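# Sort table parts into bins holding matching parts

## Task

Move every part lying on the table into whichever bin already contains a part identical to it; any part with no matching bin must stay outside all bins. A part may be released once it is partly inside its correct bin, but avoid dropping it on top of another part. At the end the gripper must be open and moved away, and everything must stay in place without the robot holding it.

## Robot and tools

Robot: one six-joint arm with a two-finger parallel gripper and a single camera, cam_wrist (504x504), mounted on the hand. Joints from base outward: waist, shoulder, elbow, forearm roll, wrist pitch, wrist roll. Occasionally an outside disturbance tugs a held part or nudges a loose one. Nothing may leave the table.

Frame: the scene frame has its origin on the table surface straight below the arm base, +z up, +y to the left when facing along +x. Positions are in metres. The reported hand position can be slightly wrong, more so at long reach. The gripper's fingers point along its own +z axis and close along its own y axis. end_effector_position is the spot between the pads when closed; closed fingertips extend about 33 mm past it (9 mm when fully open), and closing pushes the tips about 24 mm further out, so keep that clearance above surfaces.

The row: every moving command uses rows of 10 numbers in this order: x, y, z, qw, qx, qy, qz, position, force_limit, speed. The first seven are an absolute target pose in the scene frame (metres, quaternion with w first), not an offset. position is the finger opening on a -1..1 scale (+1 fully open at 140 mm, pads touch near -0.8, -1 closes until blocked). force_limit, -1..1, sets squeeze force (about 14 N at -1, 60 N at 0, 107 N at +1 for parts up to 40 mm). speed, -1..1, sets finger closing speed (about 30, 140, 250 mm/s). Resend the wanted quaternion in every row to hold orientation. A target more than 0.6 m from the last reported position along any gripper axis is refused.

Tools:
- execute_actions {actions, pictures}: actions is a list with at most one item. Empty list = just report state (with pictures). {rows:[...], steps:n}: 1 to 15 rows, n from 12 to 15 (default 15), each step 1/30 s; a row per step, the final row repeated. {steps:n} alone = wait up to 300 steps counted from the previous result. pictures true forces camera images.
- move {target, speed}: target is one 10-number row; the gripper follows a straight path from its current pose to that absolute pose, speed 0.002 to 0.5 m/s (default 0.25), rotation up to twice that in rad/s, path 0.5 to 10 s (cut off at 10 s). Finger values apply at the start. It does not avoid obstacles, and the real hand may lag, wander, or overshoot the speed near full arm extension. The result has a move: line with an ending (done, off_target, moving, held, fault), the limits that acted (paced = pose clipped; held = clearance check blocked steps, after which the arm may surge) and distance from target.
- wait {seconds}: 0 to 10 s, nothing new sent.
- zoom_image {camera:"cam_wrist", region:[x0,y0,x1,y1]}: pixel box, max 504x504, origin top left, gives a sharper crop.
- finished_scene {scene}: ends the current scene (1 or 2) irreversibly and grades it; its result gives the next task.

Motion details: each control step the command is clipped to within 70 mm and 16 degrees of the measured pose; position wins over orientation if both cannot be met. After an action ends the arm continues only to that last clipped pose, so check the state and send the remainder. Each action's result is returned 12 steps early; those steps finish while you think, and the simulation keeps running during your replies. Only results with nothing pending show a Hand target line. Joint speed caps are 2.09 rad/s (waist, shoulder), 3.14 (elbow), 3.93 (wrist joints).

Results: the state line gives pose and velocities; a pose unreachable line means the clearance check (which treats the mount post as arm) changed or blocked a command, and HELD marks affected steps. Joint torques are listed in joint order, with per-unit offsets and noise. Grip check: after closing with -1, object_status 2 means something is held; 0 moving, 1 blocked while opening, 3 reached target or pads met (thin parts may still be held). position_measured counts run from 3 (open) to 230 (pads meet). To squeeze harder while status is 2, raise force_limit and nudge position (e.g. -1 to -0.98).

Avoid: the arm is stiff, so commanding even slightly below a firm contact can trip a fault. A torque at a joint's load limit (waist/shoulder 319, elbow 150, wrist joints 42.3 N m, held weight included) or any external force of 144 N stops the arm for 10 s and drops the rest of the call. Fast contacts and targets deep past contact hit harder. Long holding heats motors; a MOTOR HOT warning precedes a braking OVER-TEMPERATURE FAULT. Avoid drops, slips, slams and hard pushes; move smoothly.

Calibration: cam_wrist pinhole+radial, K=[[262.649,0,252.46],[0,262.649,251.14],[0,0,1]], D=[0.131782,0.00268086,0,0,0.0000048703,0.162699,0.00491364,0.0000197352], T_world_to_cam given at start with pos_world=[0.535526,-0.117763,0.288868]; small per-scene errors exist and the pose follows the joints.

Each tool is called after ">>>" by a JSON object that holds its "fn" and its "kwargs", one argument or row to a line.

## Session

>>> {"fn": "execute_actions", "kwargs": {
  "actions": []
}}

Scene clock: 0.00 s of 12600.00 s.
end_effector_position=(+0.4617, +0.0563, +0.3017) position_measured=3 object_status=3 end_effector_quat_wxyz=(-0.051, +0.586, -0.552, -0.591) end_effector_velocity=(+0.000, -0.001, +0.000) end_effector_angular_velocity=(-0.002, -0.001, +0.000)
Joint positions: [-0.311  0.447  1.822  0.568  2.029  2.684]
Joint velocities: [-0.001 -0.001 -0.001 -0.002 -0.    -0.   ]
Joint torques (N m, as the joint torque sensors report them, + toward a larger angle): no reading
Hand target: +0.462, +0.056, +0.302; -0.051, +0.586, -0.552, -0.591

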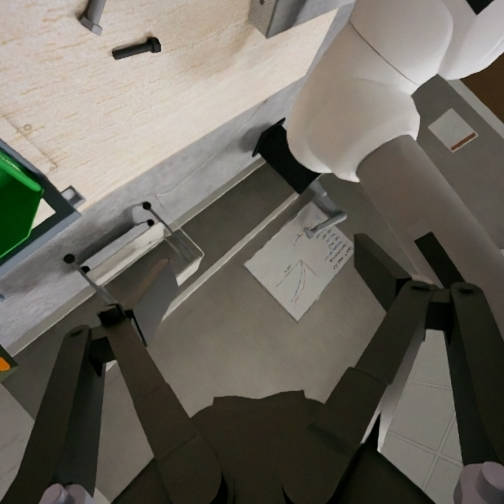

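Camera looks sideways. Pointing the gripper down from height to survey.

>>> {"fn": "move", "kwargs": {
  "target": [0.46,0.05,0.55,0,0.7071,-0.7071,0,1,0,0]
}}

Scene clock: 7.80 s of 12600.00 s.
end_effector_position=(+0.4598, +0.0503, +0.5503) position_measured=3 object_status=3 end_effector_quat_wxyz=(-0.000, +0.707, -0.707, -0.000) end_effector_velocity=(-0.000, -0.001, +0.001) end_effector_angular_velocity=(-0.004, -0.002, -0.001)
Joint positions: [ 0.03  -0.152  1.598  0.004  1.696  3.169]
Joint velocities: [ 0.001 -0.002 -0.    -0.004 -0.     0.002]
Joint torques (N m, as the joint torque sensors report them, + toward a larger angle): [ -2.24 -26.36 -43.38   3.98  -0.22   0.05]
Hand target: +0.460, +0.050, +0.550; -0.000, +0.707, -0.707, -0.000
Off the commanded pose: 0.000 m, 0 deg.
Kept back: nothing.
After step 90, 1.87 s passed at rest.
move: done
camera_calibration (this result's frames):
cam_wrist: T_world_to_cam=[[-0.986489, 0.161265, -0.0288784, 0.473651], [0.13849, 0.915018, 0.378896, -0.298851], [0.0875268, 0.369777, -0.924989, 0.638302], [0, 0, 0, 1]] pos_world=[0.452771, -0.0389588, 0.717334]

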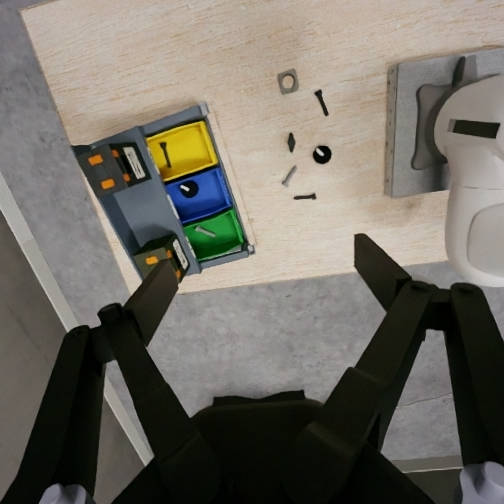

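>>> {"fn": "zoom_image", "kwargs": {
  "camera": "cam_wrist",
  "region": [60,50,360,290]
}}

Region (60, 50, 360, 290) of cam_wrist's 504x504 image, scaled by 1.680, with more detail than that image has; it fills the top 403 rows of this view, and the rest is white.

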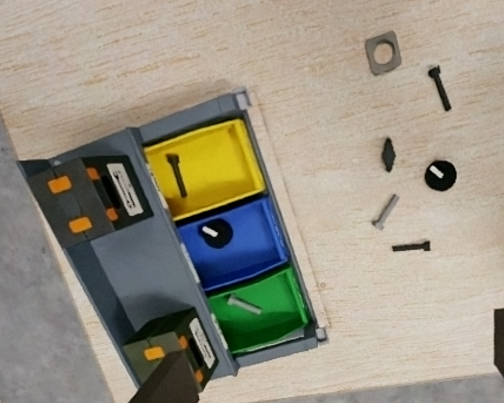

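>>> {"fn": "move", "kwargs": {
  "target": [0.34,-0.08,0.28,0,0.7071,-0.7071,0,1,0,0]
}}

Scene clock: 10.57 s of 12600.00 s.
end_effector_position=(+0.3404, -0.0804, +0.2801) position_measured=3 object_status=3 end_effector_quat_wxyz=(+0.000, +0.707, -0.707, +0.000) end_effector_velocity=(+0.000, -0.000, -0.001) end_effector_angular_velocity=(+0.001, +0.001, -0.000)
Joint positions: [-0.334 -0.296  2.197  0.003  1.241  2.805]
Joint velocities: [-0.002  0.002  0.001  0.001 -0.002 -0.002]
Joint torques (N m, as the joint torque sensors report them, + toward a larger angle): [ -3.27  -8.95 -40.43   3.89  -0.15  -0.08]
Hand target: +0.340, -0.080, +0.280; +0.000, +0.707, -0.707, +0.000
Off the commanded pose: 0.001 m, 0 deg.
Kept back: nothing.
move: done
camera_calibration (this result's frames):
cam_wrist: T_world_to_cam=[[-0.986301, 0.162269, -0.0296514, 0.369351], [0.13923, 0.91532, 0.377895, -0.0602929], [0.088461, 0.36859, -0.925373, 0.446789], [0, 0, 0, 1]] pos_world=[0.333162, -0.169429, 0.447183]

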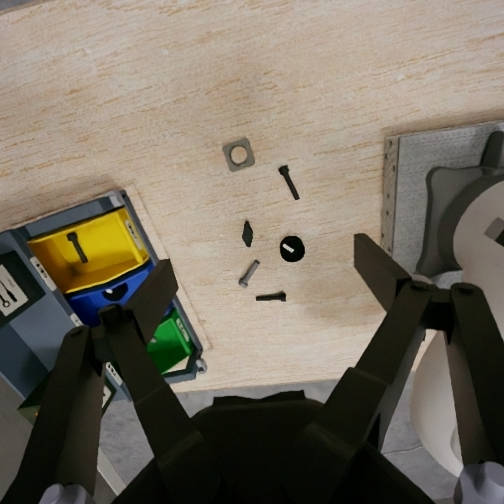

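>>> {"fn": "move", "kwargs": {
  "target": [0.3565,0.111,0.10,0,1,0,0,-0.3,0,0]
}}

>>> {"fn": "move", "kwargs": {
  "target": [0.3565,0.111,0.036,0,1,0,0,-0.3,0,0],
  "speed": 0.1
}}

>>> {"fn": "move", "kwargs": {
  "target": [0.3565,0.111,0.036,0,1,0,0,-1,0,0]
}}

Scene clock: 15.23 s of 12600.00 s.
end_effector_position=(+0.3563, +0.1113, +0.0999) position_measured=167 object_status=3 end_effector_quat_wxyz=(-0.000, +1.000, -0.000, -0.000) end_effector_velocity=(-0.002, -0.000, -0.001) end_effector_angular_velocity=(-0.002, +0.003, +0.004)
Joint positions: [ 0.208 -0.052  2.387  0.005  0.806  1.775]
Joint velocities: [ 0.002  0.002  0.002 -0.001 -0.001 -0.002]
Joint torques (N m, as the joint torque sensors report them, + toward a larger angle): [ -1.42 -27.12 -31.04   2.96  -0.47   0.03]
Hand target: +0.356, +0.111, +0.100; -0.000, +1.000, -0.000, -0.000
Off the commanded pose: 0.000 m, 0 deg.
Kept back: nothing.
move: done
camera_calibration (this result's frames):
cam_wrist: T_world_to_cam=[[-0.162472, -0.98627, -0.0295757, 0.182892], [-0.914995, 0.139377, 0.378627, 0.29198], [-0.369306, 0.0885779, -0.925077, 0.402192], [0, 0, 0, 1]] pos_world=[0.445407, 0.10406, 0.266916]

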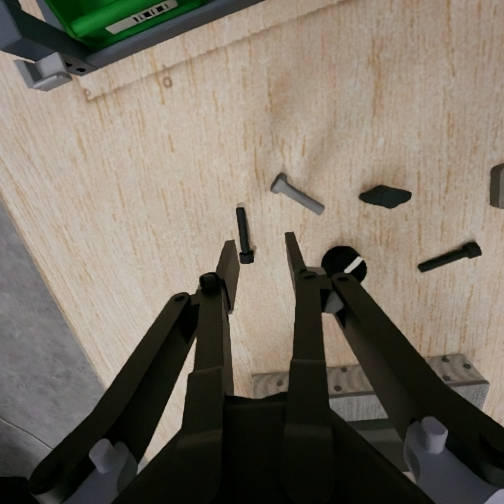

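Scene clock: 26.00 s of 12600.00 s.
end_effector_position=(+0.3567, +0.1111, +0.0411) position_measured=167 object_status=3 end_effector_quat_wxyz=(-0.000, +1.000, -0.000, +0.000) end_effector_velocity=(+0.000, -0.000, +0.000) end_effector_angular_velocity=(+0.000, +0.000, -0.001)
Joint positions: [0.208 0.054 2.439 0.005 0.647 1.774]
Joint velocities: [-0.001  0.    -0.     0.     0.     0.001]
Joint torques (N m, as the joint torque sensors report them, + toward a larger angle): [ -0.64 -30.72 -26.35   2.43  -0.41   0.13]
Hand target: +0.357, +0.111, +0.041; -0.000, +1.000, -0.000, +0.000
Off the commanded pose: 0.005 m, 0 deg.
FORCE FAULT: contact force on the arm reached its limit, and the arm stopped for 10 seconds. The contact can be on any part of the arm, not only on its tool. The arm's remaining commands of this call were not run. The arm holds still and accepts commands again. Move the arm away from the contact; if what it grips holds it there, let go first. Pushing or pulling that hard again can fault the arm again.
Kept back: nothing.
move: fault
camera_calibration (this result's frames):
cam_wrist: T_world_to_cam=[[-0.16252, -0.986256, -0.0297674, 0.181054], [-0.915246, 0.139409, 0.378008, 0.314716], [-0.368663, 0.0886781, -0.925324, 0.347787], [0, 0, 0, 1]] pos_world=[0.445683, 0.10385, 0.20824]

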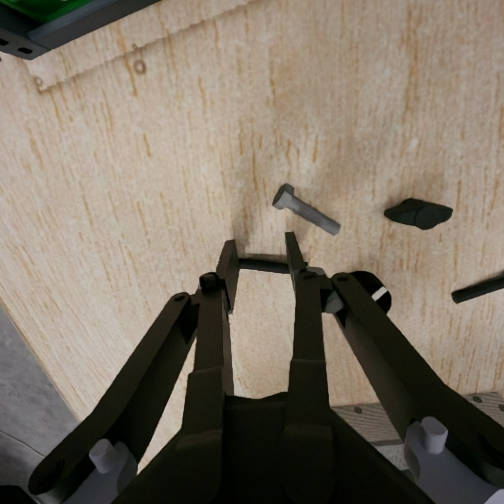

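not run: a fault stop came before this call.

>>> {"fn": "move", "kwargs": {
  "target": [0.3565,0.111,0.12,0,1,0,0,-0.3,0,0]
}}

Scene clock: 29.20 s of 12600.00 s.
end_effector_position=(+0.3564, +0.1110, +0.1200) position_measured=167 object_status=3 end_effector_quat_wxyz=(-0.000, +1.000, -0.000, -0.000) end_effector_velocity=(-0.000, +0.001, +0.001) end_effector_angular_velocity=(+0.002, -0.001, +0.003)
Joint positions: [ 0.208 -0.084  2.367  0.004  0.857  1.774]
Joint velocities: [ 0.001 -0.002 -0.     0.002  0.001 -0.003]
Joint torques (N m, as the joint torque sensors report them, + toward a larger angle): [ -1.03 -22.92 -32.44   3.15  -0.46  -0.27]
Hand target: +0.356, +0.111, +0.120; -0.000, +1.000, +0.000, -0.000
Off the commanded pose: 0.000 m, 0 deg.
Kept back: nothing.
move: done
camera_calibration (this result's frames):
cam_wrist: T_world_to_cam=[[-0.161996, -0.986353, -0.0293943, 0.183016], [-0.915147, 0.139025, 0.378389, 0.284657], [-0.369138, 0.0881977, -0.92518, 0.42092], [0, 0, 0, 1]] pos_world=[0.445529, 0.103819, 0.287096]

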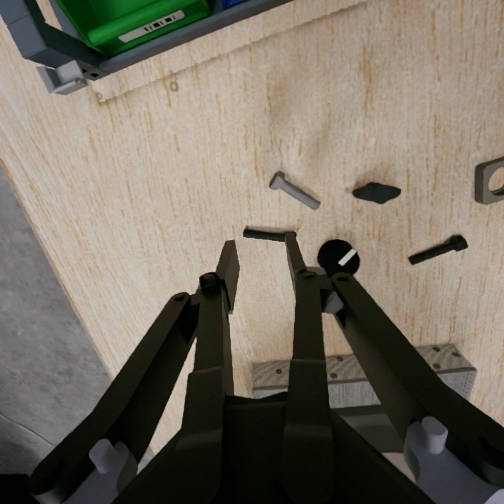

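>>> {"fn": "move", "kwargs": {
  "target": [0.3565,0.111,0.10,0,0.7071,-0.7071,0,-0.3,0,0]
}}

Scene clock: 33.43 s of 12600.00 s.
end_effector_position=(+0.3565, +0.1110, +0.1000) position_measured=167 object_status=3 end_effector_quat_wxyz=(-0.000, +0.707, -0.707, -0.000) end_effector_velocity=(+0.001, -0.001, +0.000) end_effector_angular_velocity=(-0.003, -0.002, -0.004)
Joint positions: [ 0.208 -0.052  2.387  0.004  0.806  3.345]
Joint velocities: [ 0.001 -0.001 -0.001 -0.004 -0.001  0.007]
Joint torques (N m, as the joint torque sensors report them, + toward a larger angle): [ -1.26 -25.32 -31.4    2.69  -0.41   0.14]
Hand target: +0.357, +0.111, +0.100; +0.000, +0.707, -0.707, +0.000
Off the commanded pose: 0.000 m, 0 deg.
Kept back: nothing.
move: done
camera_calibration (this result's frames):
cam_wrist: T_world_to_cam=[[-0.986378, 0.161874, -0.0292498, 0.348837], [0.138964, 0.915152, 0.3784, -0.169616], [0.0880209, 0.36918, -0.92518, 0.208212], [0, 0, 0, 1]] pos_world=[0.349329, 0.0218888, 0.26702]

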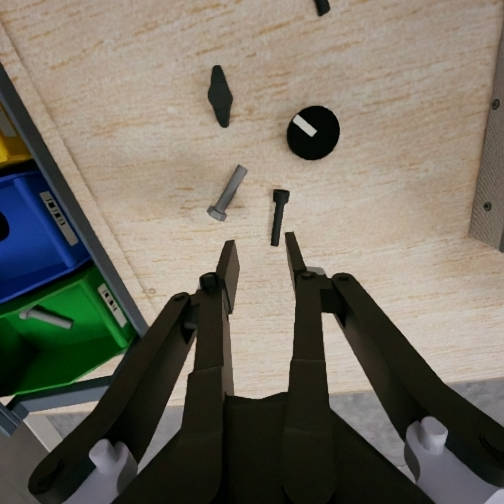

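>>> {"fn": "move", "kwargs": {
  "target": [0.341,0.107,0.10,0,0.7071,-0.7071,0,-0.3,0,0]
}}

Scene clock: 34.80 s of 12600.00 s.
end_effector_position=(+0.3410, +0.1070, +0.1000) position_measured=167 object_status=3 end_effector_quat_wxyz=(+0.000, +0.707, -0.707, +0.000) end_effector_velocity=(-0.002, -0.001, -0.001) end_effector_angular_velocity=(-0.001, +0.003, -0.001)
Joint positions: [ 0.206 -0.08   2.412  0.004  0.809  3.343]
Joint velocities: [-0.001  0.     0.002 -0.001  0.     0.001]
Joint torques (N m, as the joint torque sensors report them, + toward a larger angle): [ -1.48 -24.31 -30.46   3.13  -0.43   0.12]
Hand target: +0.341, +0.107, +0.100; -0.000, +0.707, -0.707, +0.000
Off the commanded pose: 0.000 m, 0 deg.
Kept back: nothing.
move: done
camera_calibration (this result's frames):
cam_wrist: T_world_to_cam=[[-0.986366, 0.161934, -0.0293175, 0.334246], [0.139006, 0.915194, 0.378283, -0.163813], [0.0880881, 0.36905, -0.925226, 0.211083], [0, 0, 0, 1]] pos_world=[0.333866, 0.0178948, 0.267066]

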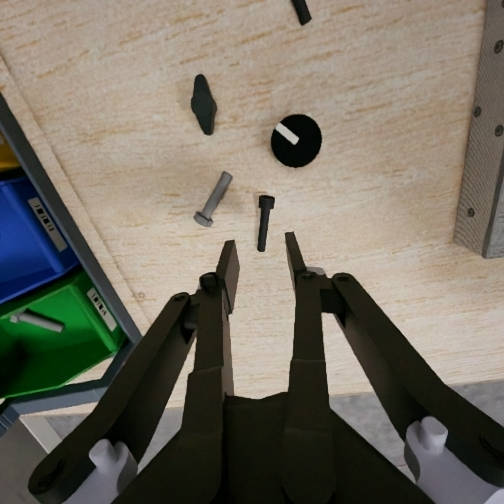

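Centered now. Descending slowly and gripping.

>>> {"fn": "move", "kwargs": {
  "target": [0.341,0.107,0.042,0,0.7071,-0.7071,0,-0.3,0,0],
  "speed": 0.05
}}

>>> {"fn": "move", "kwargs": {
  "target": [0.341,0.107,0.042,0,0.7071,-0.7071,0,-1,0,0]
}}

Scene clock: 36.57 s of 12600.00 s.
end_effector_position=(+0.3411, +0.1070, +0.0420) position_measured=167 object_status=3 end_effector_quat_wxyz=(+0.000, +0.707, -0.707, +0.000) end_effector_velocity=(+0.001, +0.000, -0.000) end_effector_angular_velocity=(+0.001, -0.000, -0.004)
Joint positions: [0.206 0.028 2.464 0.005 0.648 3.343]
Joint velocities: [-0.001  0.002 -0.001  0.001 -0.001  0.001]
Joint torques (N m, as the joint torque sensors report them, + toward a larger angle): [ -1.16 -27.98 -26.04   2.45  -0.39   0.17]
Hand target: +0.341, +0.107, +0.042; +0.000, +0.707, -0.707, +0.000
Off the commanded pose: 0.000 m, 0 deg.
Kept back: nothing.
move: done
camera_calibration (this result's frames):
cam_wrist: T_world_to_cam=[[-0.986346, 0.162047, -0.0293716, 0.332535], [0.139095, 0.915198, 0.378239, -0.141892], [0.0881736, 0.368989, -0.925242, 0.157367], [0, 0, 0, 1]] pos_world=[0.333856, 0.0179056, 0.209039]

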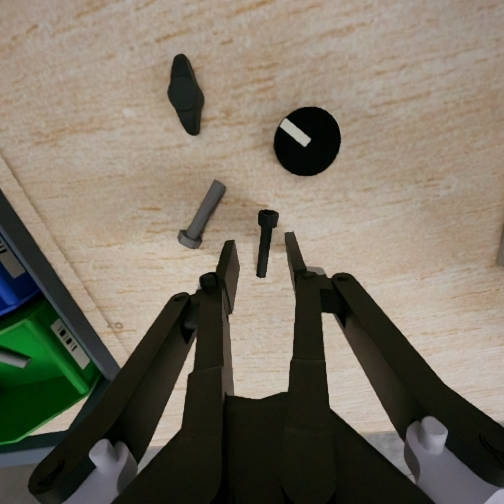

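Scene clock: 37.27 s of 12600.00 s.
end_effector_position=(+0.3410, +0.1070, +0.0420) position_measured=227 object_status=2 end_effector_quat_wxyz=(-0.000, +0.707, -0.707, +0.000) end_effector_velocity=(+0.002, +0.001, +0.001) end_effector_angular_velocity=(+0.001, -0.003, +0.001)
Joint positions: [0.206 0.028 2.464 0.005 0.648 3.342]
Joint velocities: [ 0.    -0.001 -0.003  0.001  0.001 -0.001]
Joint torques (N m, as the joint torque sensors report them, + toward a larger angle): [-1.79 -0.1   2.26  2.71 -0.63  0.29]
Hand target: +0.341, +0.107, +0.042; +0.000, +0.707, -0.707, -0.000
Off the commanded pose: 0.000 m, 0 deg.
Kept back: nothing.
move: done
camera_calibration (this result's frames):
cam_wrist: T_world_to_cam=[[-0.986358, 0.161979, -0.0293312, 0.332514], [0.139039, 0.91517, 0.378328, -0.141917], [0.0881245, 0.369089, -0.925207, 0.15741], [0, 0, 0, 1]] pos_world=[0.333839, 0.0179192, 0.20908]

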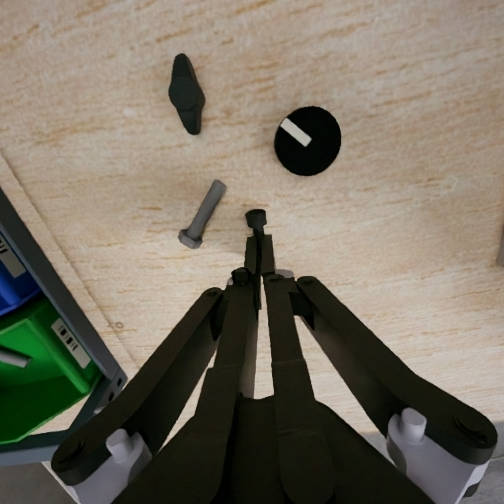

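>>> {"fn": "move", "kwargs": {
  "target": [0.341,0.107,0.15,0,0.7071,-0.7071,0,-1,0,0]
}}

Scene clock: 47.80 s of 12600.00 s.
end_effector_position=(+0.3430, +0.1074, +0.0440) position_measured=233 object_status=3 end_effector_quat_wxyz=(-0.001, +0.707, -0.707, +0.001) end_effector_velocity=(+0.001, +0.001, +0.000) end_effector_angular_velocity=(+0.001, +0.000, -0.001)
Joint positions: [0.206 0.025 2.461 0.005 0.651 3.342]
Joint velocities: [ 0.     0.001 -0.001  0.002  0.     0.   ]
Joint torques (N m, as the joint torque sensors report them, + toward a larger angle): [  1.19 -14.34 -11.91   3.54  -0.97   0.22]
Hand target: +0.343, +0.107, +0.044; -0.001, +0.707, -0.707, +0.001
Off the commanded pose: 0.106 m, 0 deg.
FORCE FAULT: contact force on the arm reached its limit, and the arm stopped for 10 seconds. The contact can be on any part of the arm, not only on its tool. The arm's remaining commands of this call were not run. The arm holds still and accepts commands again. Move the arm away from the contact; if what it grips holds it there, let go first. Pushing or pulling that hard again can fault the arm again.
Kept back: nothing.
move: fault
camera_calibration (this result's frames):
cam_wrist: T_world_to_cam=[[-0.986265, 0.162005, -0.0321767, 0.334503], [0.13791, 0.91492, 0.379345, -0.14297], [0.0908949, 0.369697, -0.924696, 0.157921], [0, 0, 0, 1]] pos_world=[0.335272, 0.018232, 0.211027]

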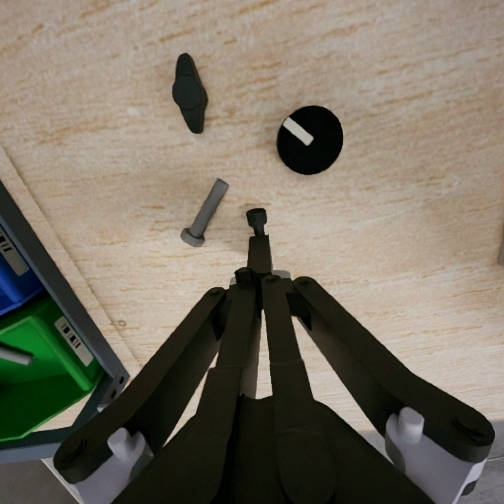

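>>> {"fn": "move", "kwargs": {
  "target": [0.341,0.107,0.15,0,0.7071,-0.7071,0,-1,0,0],
  "speed": 0.1
}}

Scene clock: 49.70 s of 12600.00 s.
end_effector_position=(+0.3409, +0.1070, +0.1501) position_measured=233 object_status=3 end_effector_quat_wxyz=(-0.000, +0.707, -0.707, -0.000) end_effector_velocity=(+0.001, -0.000, +0.001) end_effector_angular_velocity=(+0.000, -0.001, +0.000)
Joint positions: [ 0.205 -0.156  2.358  0.004  0.938  3.343]
Joint velocities: [-0.001 -0.002 -0.002 -0.     0.002 -0.001]
Joint torques (N m, as the joint torque sensors report them, + toward a larger angle): [ -1.77 -17.31 -34.42   3.26  -0.61   0.04]
Hand target: +0.341, +0.107, +0.150; -0.000, +0.707, -0.707, -0.000
Off the commanded pose: 0.000 m, 0 deg.
Kept back: nothing.
move: done
camera_calibration (this result's frames):
cam_wrist: T_world_to_cam=[[-0.986381, 0.16186, -0.0292289, 0.335567], [0.138956, 0.915142, 0.378425, -0.182774], [0.0880004, 0.36921, -0.92517, 0.257407], [0, 0, 0, 1]] pos_world=[0.333742, 0.0179122, 0.31712]

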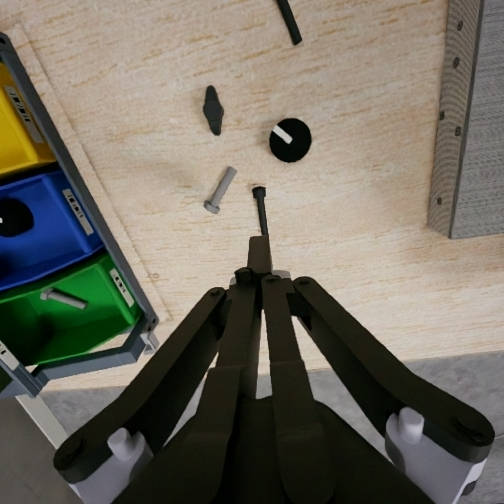

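>>> {"fn": "move", "kwargs": {
  "target": [0.341,0.107,0.09,0,0.7071,-0.7071,0,-0.4,0,0]
}}

>>> {"fn": "move", "kwargs": {
  "target": [0.341,0.107,0.048,0,0.7071,-0.7071,0,-0.4,0,0],
  "speed": 0.05
}}

>>> {"fn": "move", "kwargs": {
  "target": [0.341,0.107,0.048,0,0.7071,-0.7071,0,-1,-0.5,0]
}}

Scene clock: 50.97 s of 12600.00 s.
end_effector_position=(+0.3411, +0.1070, +0.0900) position_measured=179 object_status=3 end_effector_quat_wxyz=(+0.000, +0.707, -0.707, +0.000) end_effector_velocity=(-0.001, -0.000, -0.001) end_effector_angular_velocity=(-0.001, +0.004, +0.000)
Joint positions: [ 0.206 -0.063  2.422  0.004  0.782  3.343]
Joint velocities: [-0.     0.004  0.     0.     0.    -0.001]
Joint torques (N m, as the joint torque sensors report them, + toward a larger angle): [ -1.49 -21.69 -30.78   2.72  -0.24   0.04]
Hand target: +0.341, +0.107, +0.090; +0.000, +0.707, -0.707, +0.000
Off the commanded pose: 0.000 m, 0 deg.
Kept back: nothing.
move: done
camera_calibration (this result's frames):
cam_wrist: T_world_to_cam=[[-0.986366, 0.161918, -0.0294079, 0.333981], [0.138965, 0.915231, 0.378208, -0.159997], [0.0881538, 0.368965, -0.925253, 0.201815], [0, 0, 0, 1]] pos_world=[0.333871, 0.0178937, 0.257064]

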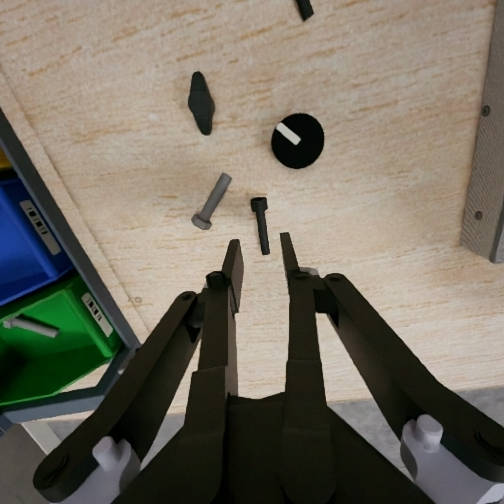

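Scene clock: 52.10 s of 12600.00 s.
end_effector_position=(+0.3410, +0.1070, +0.0480) position_measured=179 object_status=3 end_effector_quat_wxyz=(+0.000, +0.707, -0.707, +0.000) end_effector_velocity=(+0.001, +0.001, -0.001) end_effector_angular_velocity=(-0.001, -0.001, +0.003)
Joint positions: [0.206 0.016 2.46  0.005 0.665 3.343]
Joint velocities: [ 0.002  0.003 -0.001 -0.001 -0.002 -0.   ]
Joint torques (N m, as the joint torque sensors report them, + toward a larger angle): [ -0.48 -29.23 -27.11   2.56  -0.38   0.12]
Hand target: +0.341, +0.107, +0.048; +0.000, +0.707, -0.707, +0.000
Off the commanded pose: 0.000 m, 0 deg.
Kept back: nothing.
move: done
camera_calibration (this result's frames):
cam_wrist: T_world_to_cam=[[-0.98635, 0.162026, -0.0293628, 0.332702], [0.139076, 0.915192, 0.378261, -0.144166], [0.0881607, 0.369014, -0.925233, 0.162938], [0, 0, 0, 1]] pos_world=[0.333845, 0.0179071, 0.215057]

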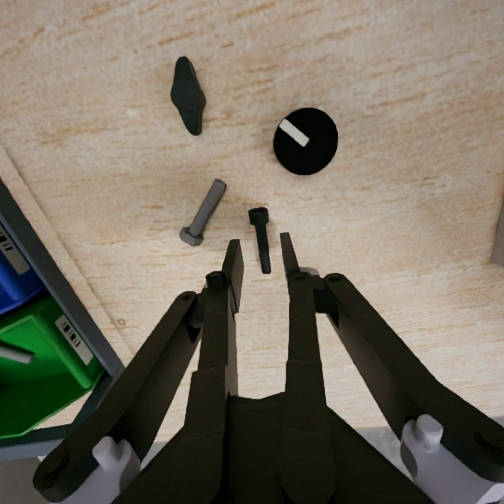

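Scene clock: 52.80 s of 12600.00 s.
end_effector_position=(+0.3410, +0.1070, +0.0480) position_measured=232 object_status=3 end_effector_quat_wxyz=(+0.000, +0.707, -0.707, -0.000) end_effector_velocity=(+0.001, +0.000, +0.000) end_effector_angular_velocity=(+0.001, -0.000, -0.002)
Joint positions: [0.206 0.016 2.46  0.005 0.665 3.342]
Joint velocities: [-0.001  0.    -0.001  0.002  0.     0.   ]
Joint torques (N m, as the joint torque sensors report them, + toward a larger angle): [ -0.44 -27.92 -26.81   2.54  -0.47   0.04]
Hand target: +0.341, +0.107, +0.048; +0.000, +0.707, -0.707, -0.000
Off the commanded pose: 0.000 m, 0 deg.
Kept back: nothing.
move: done
camera_calibration (this result's frames):
cam_wrist: T_world_to_cam=[[-0.986363, 0.161964, -0.029237, 0.332654], [0.139063, 0.915185, 0.378283, -0.144157], [0.0880255, 0.369059, -0.925228, 0.162956], [0, 0, 0, 1]] pos_world=[0.33382, 0.0179119, 0.215029]

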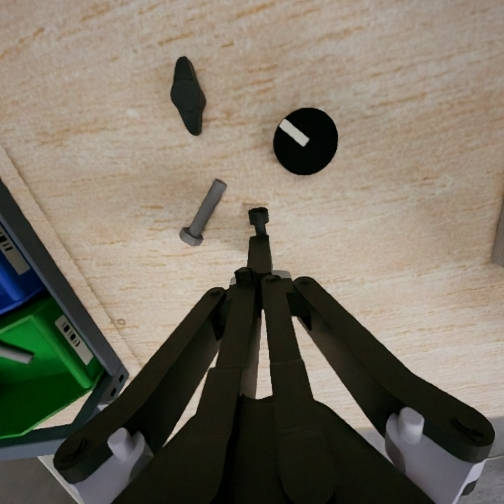

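>>> {"fn": "move", "kwargs": {
  "target": [0.341,0.107,0.045,0,0.7071,-0.7071,0,-0.4,-0.5,0],
  "speed": 0.03
}}

>>> {"fn": "move", "kwargs": {
  "target": [0.341,0.107,0.045,0,0.7071,-0.7071,0,-1,-0.5,-0.5]
}}

Scene clock: 54.20 s of 12600.00 s.
end_effector_position=(+0.3410, +0.1070, +0.0450) position_measured=179 object_status=3 end_effector_quat_wxyz=(-0.000, +0.707, -0.707, +0.000) end_effector_velocity=(+0.002, +0.001, +0.001) end_effector_angular_velocity=(+0.001, -0.004, -0.000)
Joint positions: [0.206 0.022 2.462 0.005 0.657 3.342]
Joint velocities: [ 0.    -0.    -0.003  0.001 -0.001  0.   ]
Joint torques (N m, as the joint torque sensors report them, + toward a larger angle): [ -1.06 -28.48 -26.3    2.57  -0.39   0.15]
Hand target: +0.341, +0.107, +0.045; +0.000, +0.707, -0.707, +0.000
Off the commanded pose: 0.000 m, 0 deg.
Kept back: nothing.
move: done
camera_calibration (this result's frames):
cam_wrist: T_world_to_cam=[[-0.986359, 0.161975, -0.0293212, 0.332584], [0.13904, 0.915178, 0.378308, -0.143032], [0.0881106, 0.369071, -0.925215, 0.160187], [0, 0, 0, 1]] pos_world=[0.33382, 0.017909, 0.212069]

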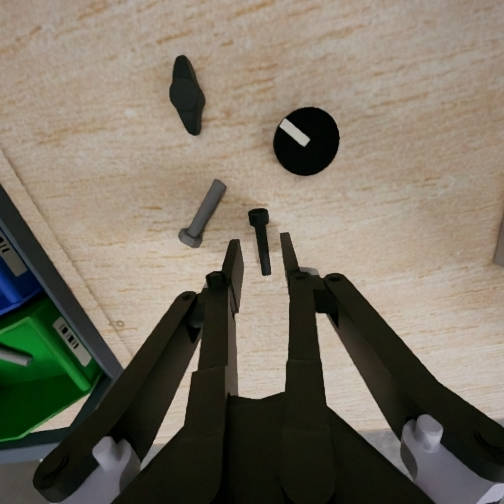

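Scene clock: 54.90 s of 12600.00 s.
end_effector_position=(+0.3410, +0.1070, +0.0450) position_measured=232 object_status=3 end_effector_quat_wxyz=(+0.000, +0.707, -0.707, -0.000) end_effector_velocity=(+0.000, +0.001, -0.000) end_effector_angular_velocity=(+0.001, +0.001, -0.001)
Joint positions: [0.206 0.022 2.462 0.005 0.657 3.342]
Joint velocities: [ 0.001  0.001 -0.001  0.002  0.     0.   ]
Joint torques (N m, as the joint torque sensors report them, + toward a larger angle): [ -0.71 -28.67 -26.26   2.52  -0.48   0.21]
Hand target: +0.341, +0.107, +0.045; +0.000, +0.707, -0.707, +0.000
Off the commanded pose: 0.000 m, 0 deg.
Kept back: nothing.
move: done
camera_calibration (this result's frames):
cam_wrist: T_world_to_cam=[[-0.986361, 0.161969, -0.0293112, 0.332578], [0.139038, 0.915178, 0.378309, -0.143028], [0.0880992, 0.369074, -0.925215, 0.160183], [0, 0, 0, 1]] pos_world=[0.333817, 0.0179097, 0.212061]

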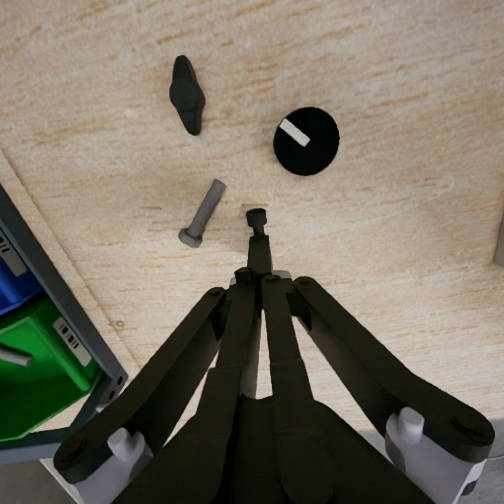

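>>> {"fn": "move", "kwargs": {
  "target": [0.341,0.082,0.046,0,0.7071,-0.7071,0,-0.4,-0.5,0],
  "speed": 0.05
}}

Scene clock: 56.13 s of 12600.00 s.
end_effector_position=(+0.3411, +0.0819, +0.0460) position_measured=179 object_status=3 end_effector_quat_wxyz=(+0.000, +0.707, -0.707, +0.000) end_effector_velocity=(+0.001, -0.001, +0.000) end_effector_angular_velocity=(-0.001, -0.004, +0.004)
Joint positions: [0.136 0.01  2.472 0.004 0.659 3.272]
Joint velocities: [-0.001 -0.002  0.    -0.002 -0.003 -0.004]
Joint torques (N m, as the joint torque sensors report them, + toward a larger angle): [ -2.81 -26.78 -26.45   2.5   -0.41   0.29]
Hand target: +0.341, +0.082, +0.046; +0.000, +0.707, -0.707, +0.000
Off the commanded pose: 0.000 m, 0 deg.
Kept back: nothing.
move: done
camera_calibration (this result's frames):
cam_wrist: T_world_to_cam=[[-0.986406, 0.16167, -0.029436, 0.336783], [0.13874, 0.915331, 0.378048, -0.12035], [0.0880628, 0.368825, -0.925318, 0.170402], [0, 0, 0, 1]] pos_world=[0.333896, -0.00713622, 0.213088]

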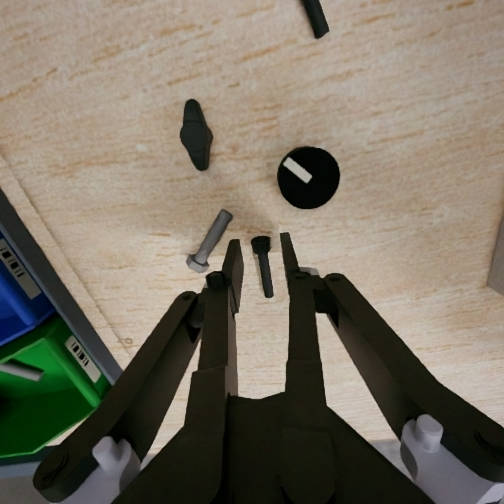

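>>> {"fn": "move", "kwargs": {
  "target": [0.341,0.082,0.046,0,0.7071,-0.7071,0,-1,-0.5,-0.5]
}}

Scene clock: 57.07 s of 12600.00 s.
end_effector_position=(+0.3410, +0.0820, +0.0460) position_measured=216 object_status=2 end_effector_quat_wxyz=(-0.000, +0.707, -0.707, +0.000) end_effector_velocity=(-0.001, +0.001, -0.000) end_effector_angular_velocity=(+0.000, +0.000, +0.002)
Joint positions: [0.136 0.009 2.472 0.005 0.659 3.272]
Joint velocities: [ 0.002 -0.001  0.001  0.     0.    -0.   ]
Joint torques (N m, as the joint torque sensors report them, + toward a larger angle): [ -0.04 -18.89 -19.82   2.96  -1.12  -0.06]
Hand target: +0.341, +0.082, +0.046; -0.000, +0.707, -0.707, -0.000
Off the commanded pose: 0.000 m, 0 deg.
Kept back: nothing.
move: done
camera_calibration (this result's frames):
cam_wrist: T_world_to_cam=[[-0.986352, 0.162011, -0.0293739, 0.336696], [0.139053, 0.91517, 0.378322, -0.120526], [0.0881746, 0.369074, -0.925208, 0.170348], [0, 0, 0, 1]] pos_world=[0.33384, -0.00711801, 0.213095]

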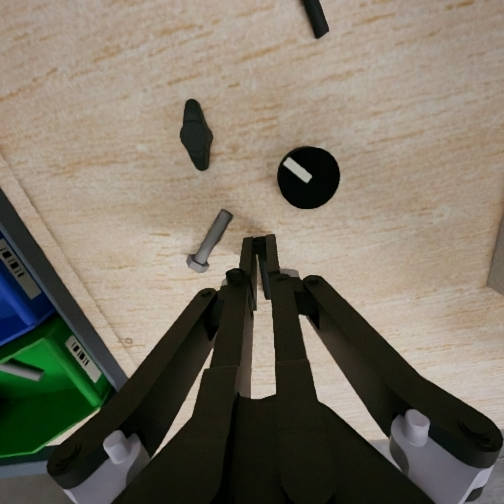

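Gripped something. Lifting slowly.

>>> {"fn": "move", "kwargs": {
  "target": [0.341,0.082,0.15,0,0.7071,-0.7071,0,-1,-0.5,-0.5],
  "speed": 0.08
}}

Scene clock: 58.93 s of 12600.00 s.
end_effector_position=(+0.3409, +0.0820, +0.1501) position_measured=221 object_status=2 end_effector_quat_wxyz=(-0.000, +0.707, -0.707, -0.000) end_effector_velocity=(+0.000, +0.000, +0.001) end_effector_angular_velocity=(+0.000, +0.002, -0.000)
Joint positions: [ 0.135 -0.168  2.368  0.004  0.941  3.273]
Joint velocities: [ 0.     0.001 -0.002  0.001  0.003  0.   ]
Joint torques (N m, as the joint torque sensors report them, + toward a larger angle): [ -0.9  -15.89 -35.67   3.32  -0.39   0.32]
Hand target: +0.341, +0.082, +0.150; -0.000, +0.707, -0.707, -0.000
Off the commanded pose: 0.000 m, 0 deg.
Kept back: nothing.
move: done
camera_calibration (this result's frames):
cam_wrist: T_world_to_cam=[[-0.986383, 0.161842, -0.0292438, 0.339619], [0.138934, 0.915143, 0.378432, -0.159901], [0.0880086, 0.369216, -0.925167, 0.266638], [0, 0, 0, 1]] pos_world=[0.333744, -0.0070793, 0.317128]

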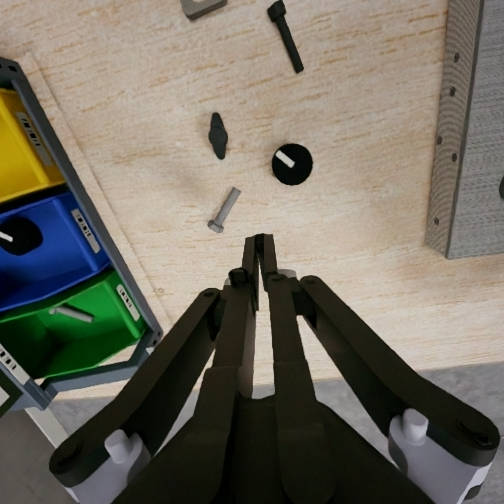

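>>> {"fn": "move", "kwargs": {
  "target": [0.62,-0.06,0.2,0,0.7071,-0.7071,0,-1,-0.5,-0.5]
}}

Scene clock: 61.10 s of 12600.00 s.
end_effector_position=(+0.6202, -0.0598, +0.1999) position_measured=221 object_status=2 end_effector_quat_wxyz=(+0.000, +0.707, -0.707, +0.000) end_effector_velocity=(+0.001, -0.001, +0.001) end_effector_angular_velocity=(-0.001, -0.001, +0.001)
Joint positions: [-0.152  0.218  1.863  0.003  1.06   2.986]
Joint velocities: [-0.     0.001 -0.002 -0.001  0.    -0.001]
Joint torques (N m, as the joint torque sensors report them, + toward a larger angle): [ -0.25 -57.38 -37.67   3.55  -0.34   0.18]
Hand target: +0.620, -0.060, +0.200; +0.000, +0.707, -0.707, +0.000
Off the commanded pose: 0.000 m, 0 deg.
Kept back: nothing.
move: done
camera_calibration (this result's frames):
cam_wrist: T_world_to_cam=[[-0.986372, 0.161854, -0.029565, 0.639565], [0.138854, 0.915278, 0.378134, -0.0876947], [0.0882626, 0.368876, -0.925278, 0.340382], [0, 0, 0, 1]] pos_world=[0.612983, -0.14881, 0.367017]

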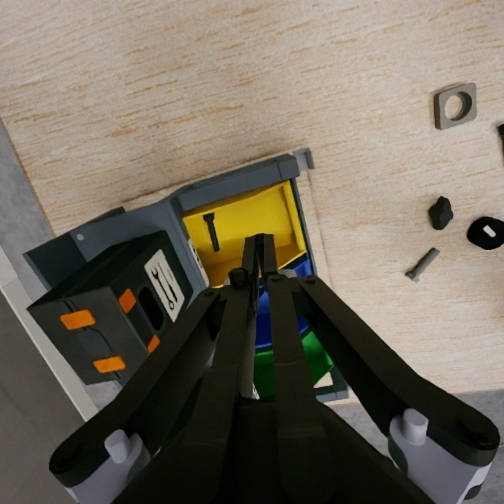

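>>> {"fn": "move", "kwargs": {
  "target": [0.62,-0.06,0.13,0,0.7071,-0.7071,0,-1,-0.5,-0.5],
  "speed": 0.08
}}

>>> {"fn": "move", "kwargs": {
  "target": [0.62,-0.06,0.13,0,0.7071,-0.7071,0,-0.4,-0.5,0]
}}

Scene clock: 62.73 s of 12600.00 s.
end_effector_position=(+0.6200, -0.0600, +0.1300) position_measured=221 object_status=2 end_effector_quat_wxyz=(+0.000, +0.707, -0.707, +0.000) end_effector_velocity=(+0.002, -0.000, +0.000) end_effector_angular_velocity=(+0.000, -0.005, -0.002)
Joint positions: [-0.153  0.283  1.927  0.004  0.932  2.985]
Joint velocities: [-0.     0.001 -0.002  0.001 -0.004  0.001]
Joint torques (N m, as the joint torque sensors report them, + toward a larger angle): [ -1.15 -62.03 -34.25   3.49  -0.26   0.25]
Hand target: +0.620, -0.060, +0.130; +0.000, +0.707, -0.707, +0.000
Off the commanded pose: 0.000 m, 0 deg.
Kept back: nothing.
move: done
camera_calibration (this result's frames):
cam_wrist: T_world_to_cam=[[-0.986344, 0.162061, -0.0293492, 0.637363], [0.139114, 0.915185, 0.378265, -0.061172], [0.088162, 0.369016, -0.925232, 0.27587], [0, 0, 0, 1]] pos_world=[0.612847, -0.149109, 0.297089]

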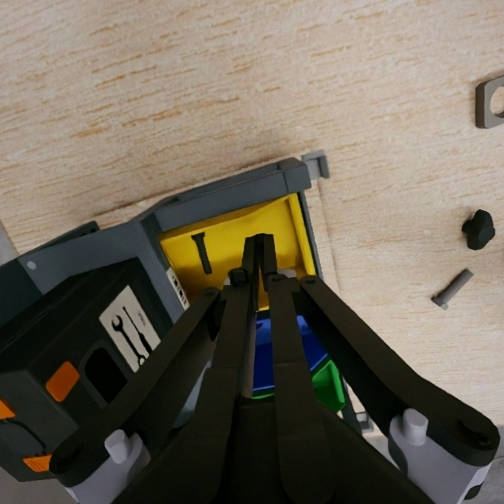

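Scene clock: 63.43 s of 12600.00 s.
end_effector_position=(+0.6200, -0.0600, +0.1300) position_measured=179 object_status=3 end_effector_quat_wxyz=(+0.000, +0.707, -0.707, -0.000) end_effector_velocity=(+0.000, -0.000, -0.001) end_effector_angular_velocity=(-0.000, +0.001, +0.002)
Joint positions: [-0.153  0.283  1.927  0.004  0.932  2.985]
Joint velocities: [-0.     0.001  0.    -0.    -0.001 -0.002]
Joint torques (N m, as the joint torque sensors report them, + toward a larger angle): [ -1.17 -61.55 -34.97   3.32  -0.25   0.21]
Hand target: +0.620, -0.060, +0.130; +0.000, +0.707, -0.707, -0.000
Off the commanded pose: 0.000 m, 0 deg.
Kept back: nothing.
move: done
camera_calibration (this result's frames):
cam_wrist: T_world_to_cam=[[-0.98636, 0.161977, -0.029276, 0.63731], [0.139059, 0.915174, 0.37831, -0.0611392], [0.0880703, 0.369079, -0.925216, 0.275875], [0, 0, 0, 1]] pos_world=[0.612822, -0.149096, 0.297031]

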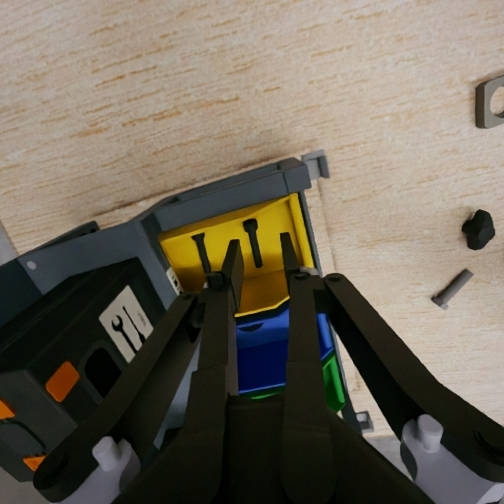

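>>> {"fn": "move", "kwargs": {
  "target": [0.285,-0.105,0.25,0,0.8387,-0.5446,0,-0.4,-0.5,0],
  "speed": 0.4
}}

>>> {"fn": "move", "kwargs": {
  "target": [0.285,-0.105,0.10,0,0.8387,-0.5446,0,-0.4,-0.5,0]
}}

Scene clock: 65.40 s of 12600.00 s.
end_effector_position=(+0.2850, -0.1057, +0.2502) position_measured=179 object_status=3 end_effector_quat_wxyz=(+0.000, +0.839, -0.545, +0.000) end_effector_velocity=(+0.000, -0.000, +0.001) end_effector_angular_velocity=(+0.000, -0.001, +0.000)
Joint positions: [-0.472 -0.364  2.296  0.003  1.211  2.247]
Joint velocities: [-0.002 -0.001 -0.002  0.001  0.001 -0.002]
Joint torques (N m, as the joint torque sensors report them, + toward a larger angle): [  0.4   -4.22 -40.79   3.88  -0.15   0.45]
Hand target: +0.285, -0.106, +0.250; +0.000, +0.839, -0.545, +0.000
Off the commanded pose: 0.001 m, 0 deg.
Kept back: nothing.
move: done; limits=paced
camera_calibration (this result's frames):
cam_wrist: T_world_to_cam=[[-0.96689, -0.253507, -0.0292986, 0.26834], [-0.245495, 0.892638, 0.37806, 0.0890292], [-0.0696877, 0.372735, -0.925317, 0.478807], [0, 0, 0, 1]] pos_world=[0.314679, -0.189913, 0.417252]

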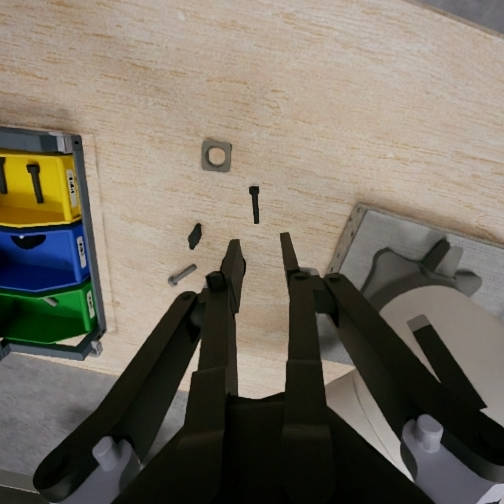

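Scene clock: 66.50 s of 12600.00 s.
end_effector_position=(+0.2851, -0.1051, +0.0999) position_measured=179 object_status=3 end_effector_quat_wxyz=(+0.000, +0.839, -0.545, +0.000) end_effector_velocity=(+0.001, -0.000, -0.000) end_effector_angular_velocity=(+0.000, -0.001, +0.001)
Joint positions: [-0.469 -0.177  2.492  0.004  0.828  2.25 ]
Joint velocities: [ 0.     0.002 -0.001  0.001 -0.001 -0.002]
Joint torques (N m, as the joint torque sensors report them, + toward a larger angle): [ -1.16 -13.74 -32.06   3.02  -0.49   0.22]
Hand target: +0.285, -0.105, +0.100; +0.000, +0.839, -0.545, +0.000
Off the commanded pose: 0.000 m, 0 deg.
Kept back: nothing.
move: done
camera_calibration (this result's frames):
cam_wrist: T_world_to_cam=[[-0.967007, -0.253061, -0.0292722, 0.264267], [-0.245064, 0.892701, 0.37819, 0.145227], [-0.069574, 0.372886, -0.925265, 0.339566], [0, 0, 0, 1]] pos_world=[0.314763, -0.189388, 0.267001]

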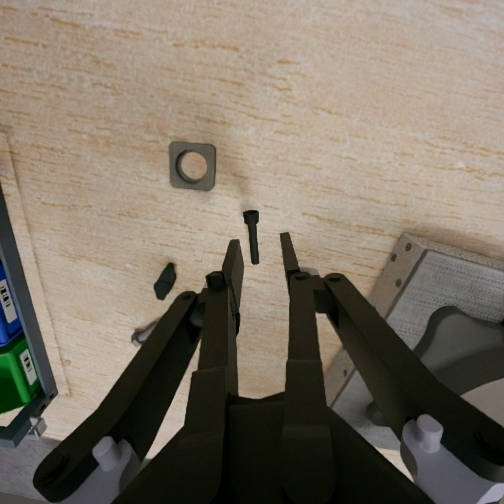

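>>> {"fn": "move", "kwargs": {
  "target": [0.296,-0.1136,0.046,0,0.8387,-0.5446,0,-0.4,-0.5,0],
  "speed": 0.05
}}

>>> {"fn": "move", "kwargs": {
  "target": [0.296,-0.1136,0.046,0,0.8387,-0.5446,0,-1,-0.5,-0.5]
}}

Scene clock: 68.57 s of 12600.00 s.
end_effector_position=(+0.2960, -0.1136, +0.0460) position_measured=179 object_status=3 end_effector_quat_wxyz=(+0.000, +0.839, -0.545, +0.000) end_effector_velocity=(-0.001, +0.000, -0.001) end_effector_angular_velocity=(-0.000, +0.000, -0.001)
Joint positions: [-0.477 -0.044  2.526  0.005  0.661  2.24 ]
Joint velocities: [ 0.     0.     0.002 -0.001 -0.002  0.001]
Joint torques (N m, as the joint torque sensors report them, + toward a larger angle): [ -1.11 -23.53 -26.84   2.57  -0.68   0.2 ]
Hand target: +0.296, -0.114, +0.046; +0.000, +0.839, -0.545, +0.000
Off the commanded pose: 0.000 m, 0 deg.
Kept back: nothing.
move: done
camera_calibration (this result's frames):
cam_wrist: T_world_to_cam=[[-0.966961, -0.253238, -0.0292714, 0.271066], [-0.245225, 0.892645, 0.37822, 0.175978], [-0.0696507, 0.372902, -0.925253, 0.293604], [0, 0, 0, 1]] pos_world=[0.325715, -0.197926, 0.213034]

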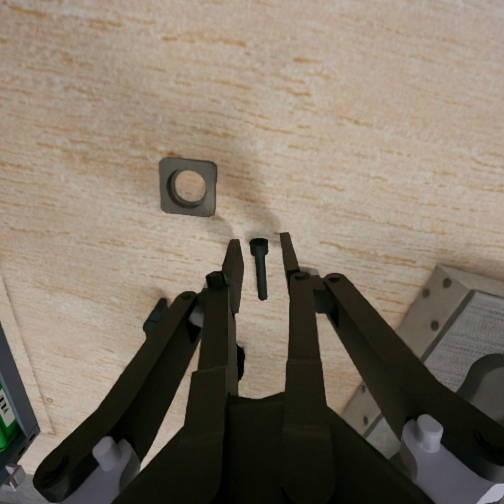

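Scene clock: 69.27 s of 12600.00 s.
end_effector_position=(+0.2960, -0.1136, +0.0460) position_measured=216 object_status=2 end_effector_quat_wxyz=(-0.000, +0.839, -0.545, +0.000) end_effector_velocity=(-0.001, -0.000, -0.000) end_effector_angular_velocity=(+0.001, +0.002, -0.003)
Joint positions: [-0.477 -0.044  2.526  0.005  0.661  2.24 ]
Joint velocities: [-0.001  0.    -0.     0.     0.002  0.001]
Joint torques (N m, as the joint torque sensors report them, + toward a larger angle): [ -1.29 -12.01 -13.23   2.29   1.01   0.13]
Hand target: +0.296, -0.114, +0.046; +0.000, +0.839, -0.545, -0.000
Off the commanded pose: 0.000 m, 0 deg.
Kept back: nothing.
move: done
camera_calibration (this result's frames):
cam_wrist: T_world_to_cam=[[-0.966939, -0.253317, -0.0293158, 0.271039], [-0.245307, 0.892584, 0.37831, 0.175946], [-0.0696655, 0.372994, -0.925215, 0.293637], [0, 0, 0, 1]] pos_world=[0.325696, -0.197913, 0.213061]

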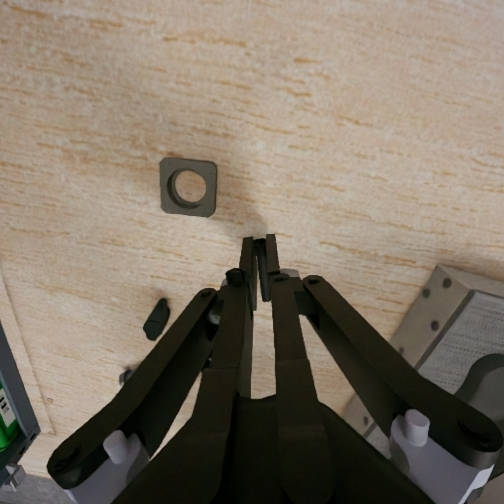

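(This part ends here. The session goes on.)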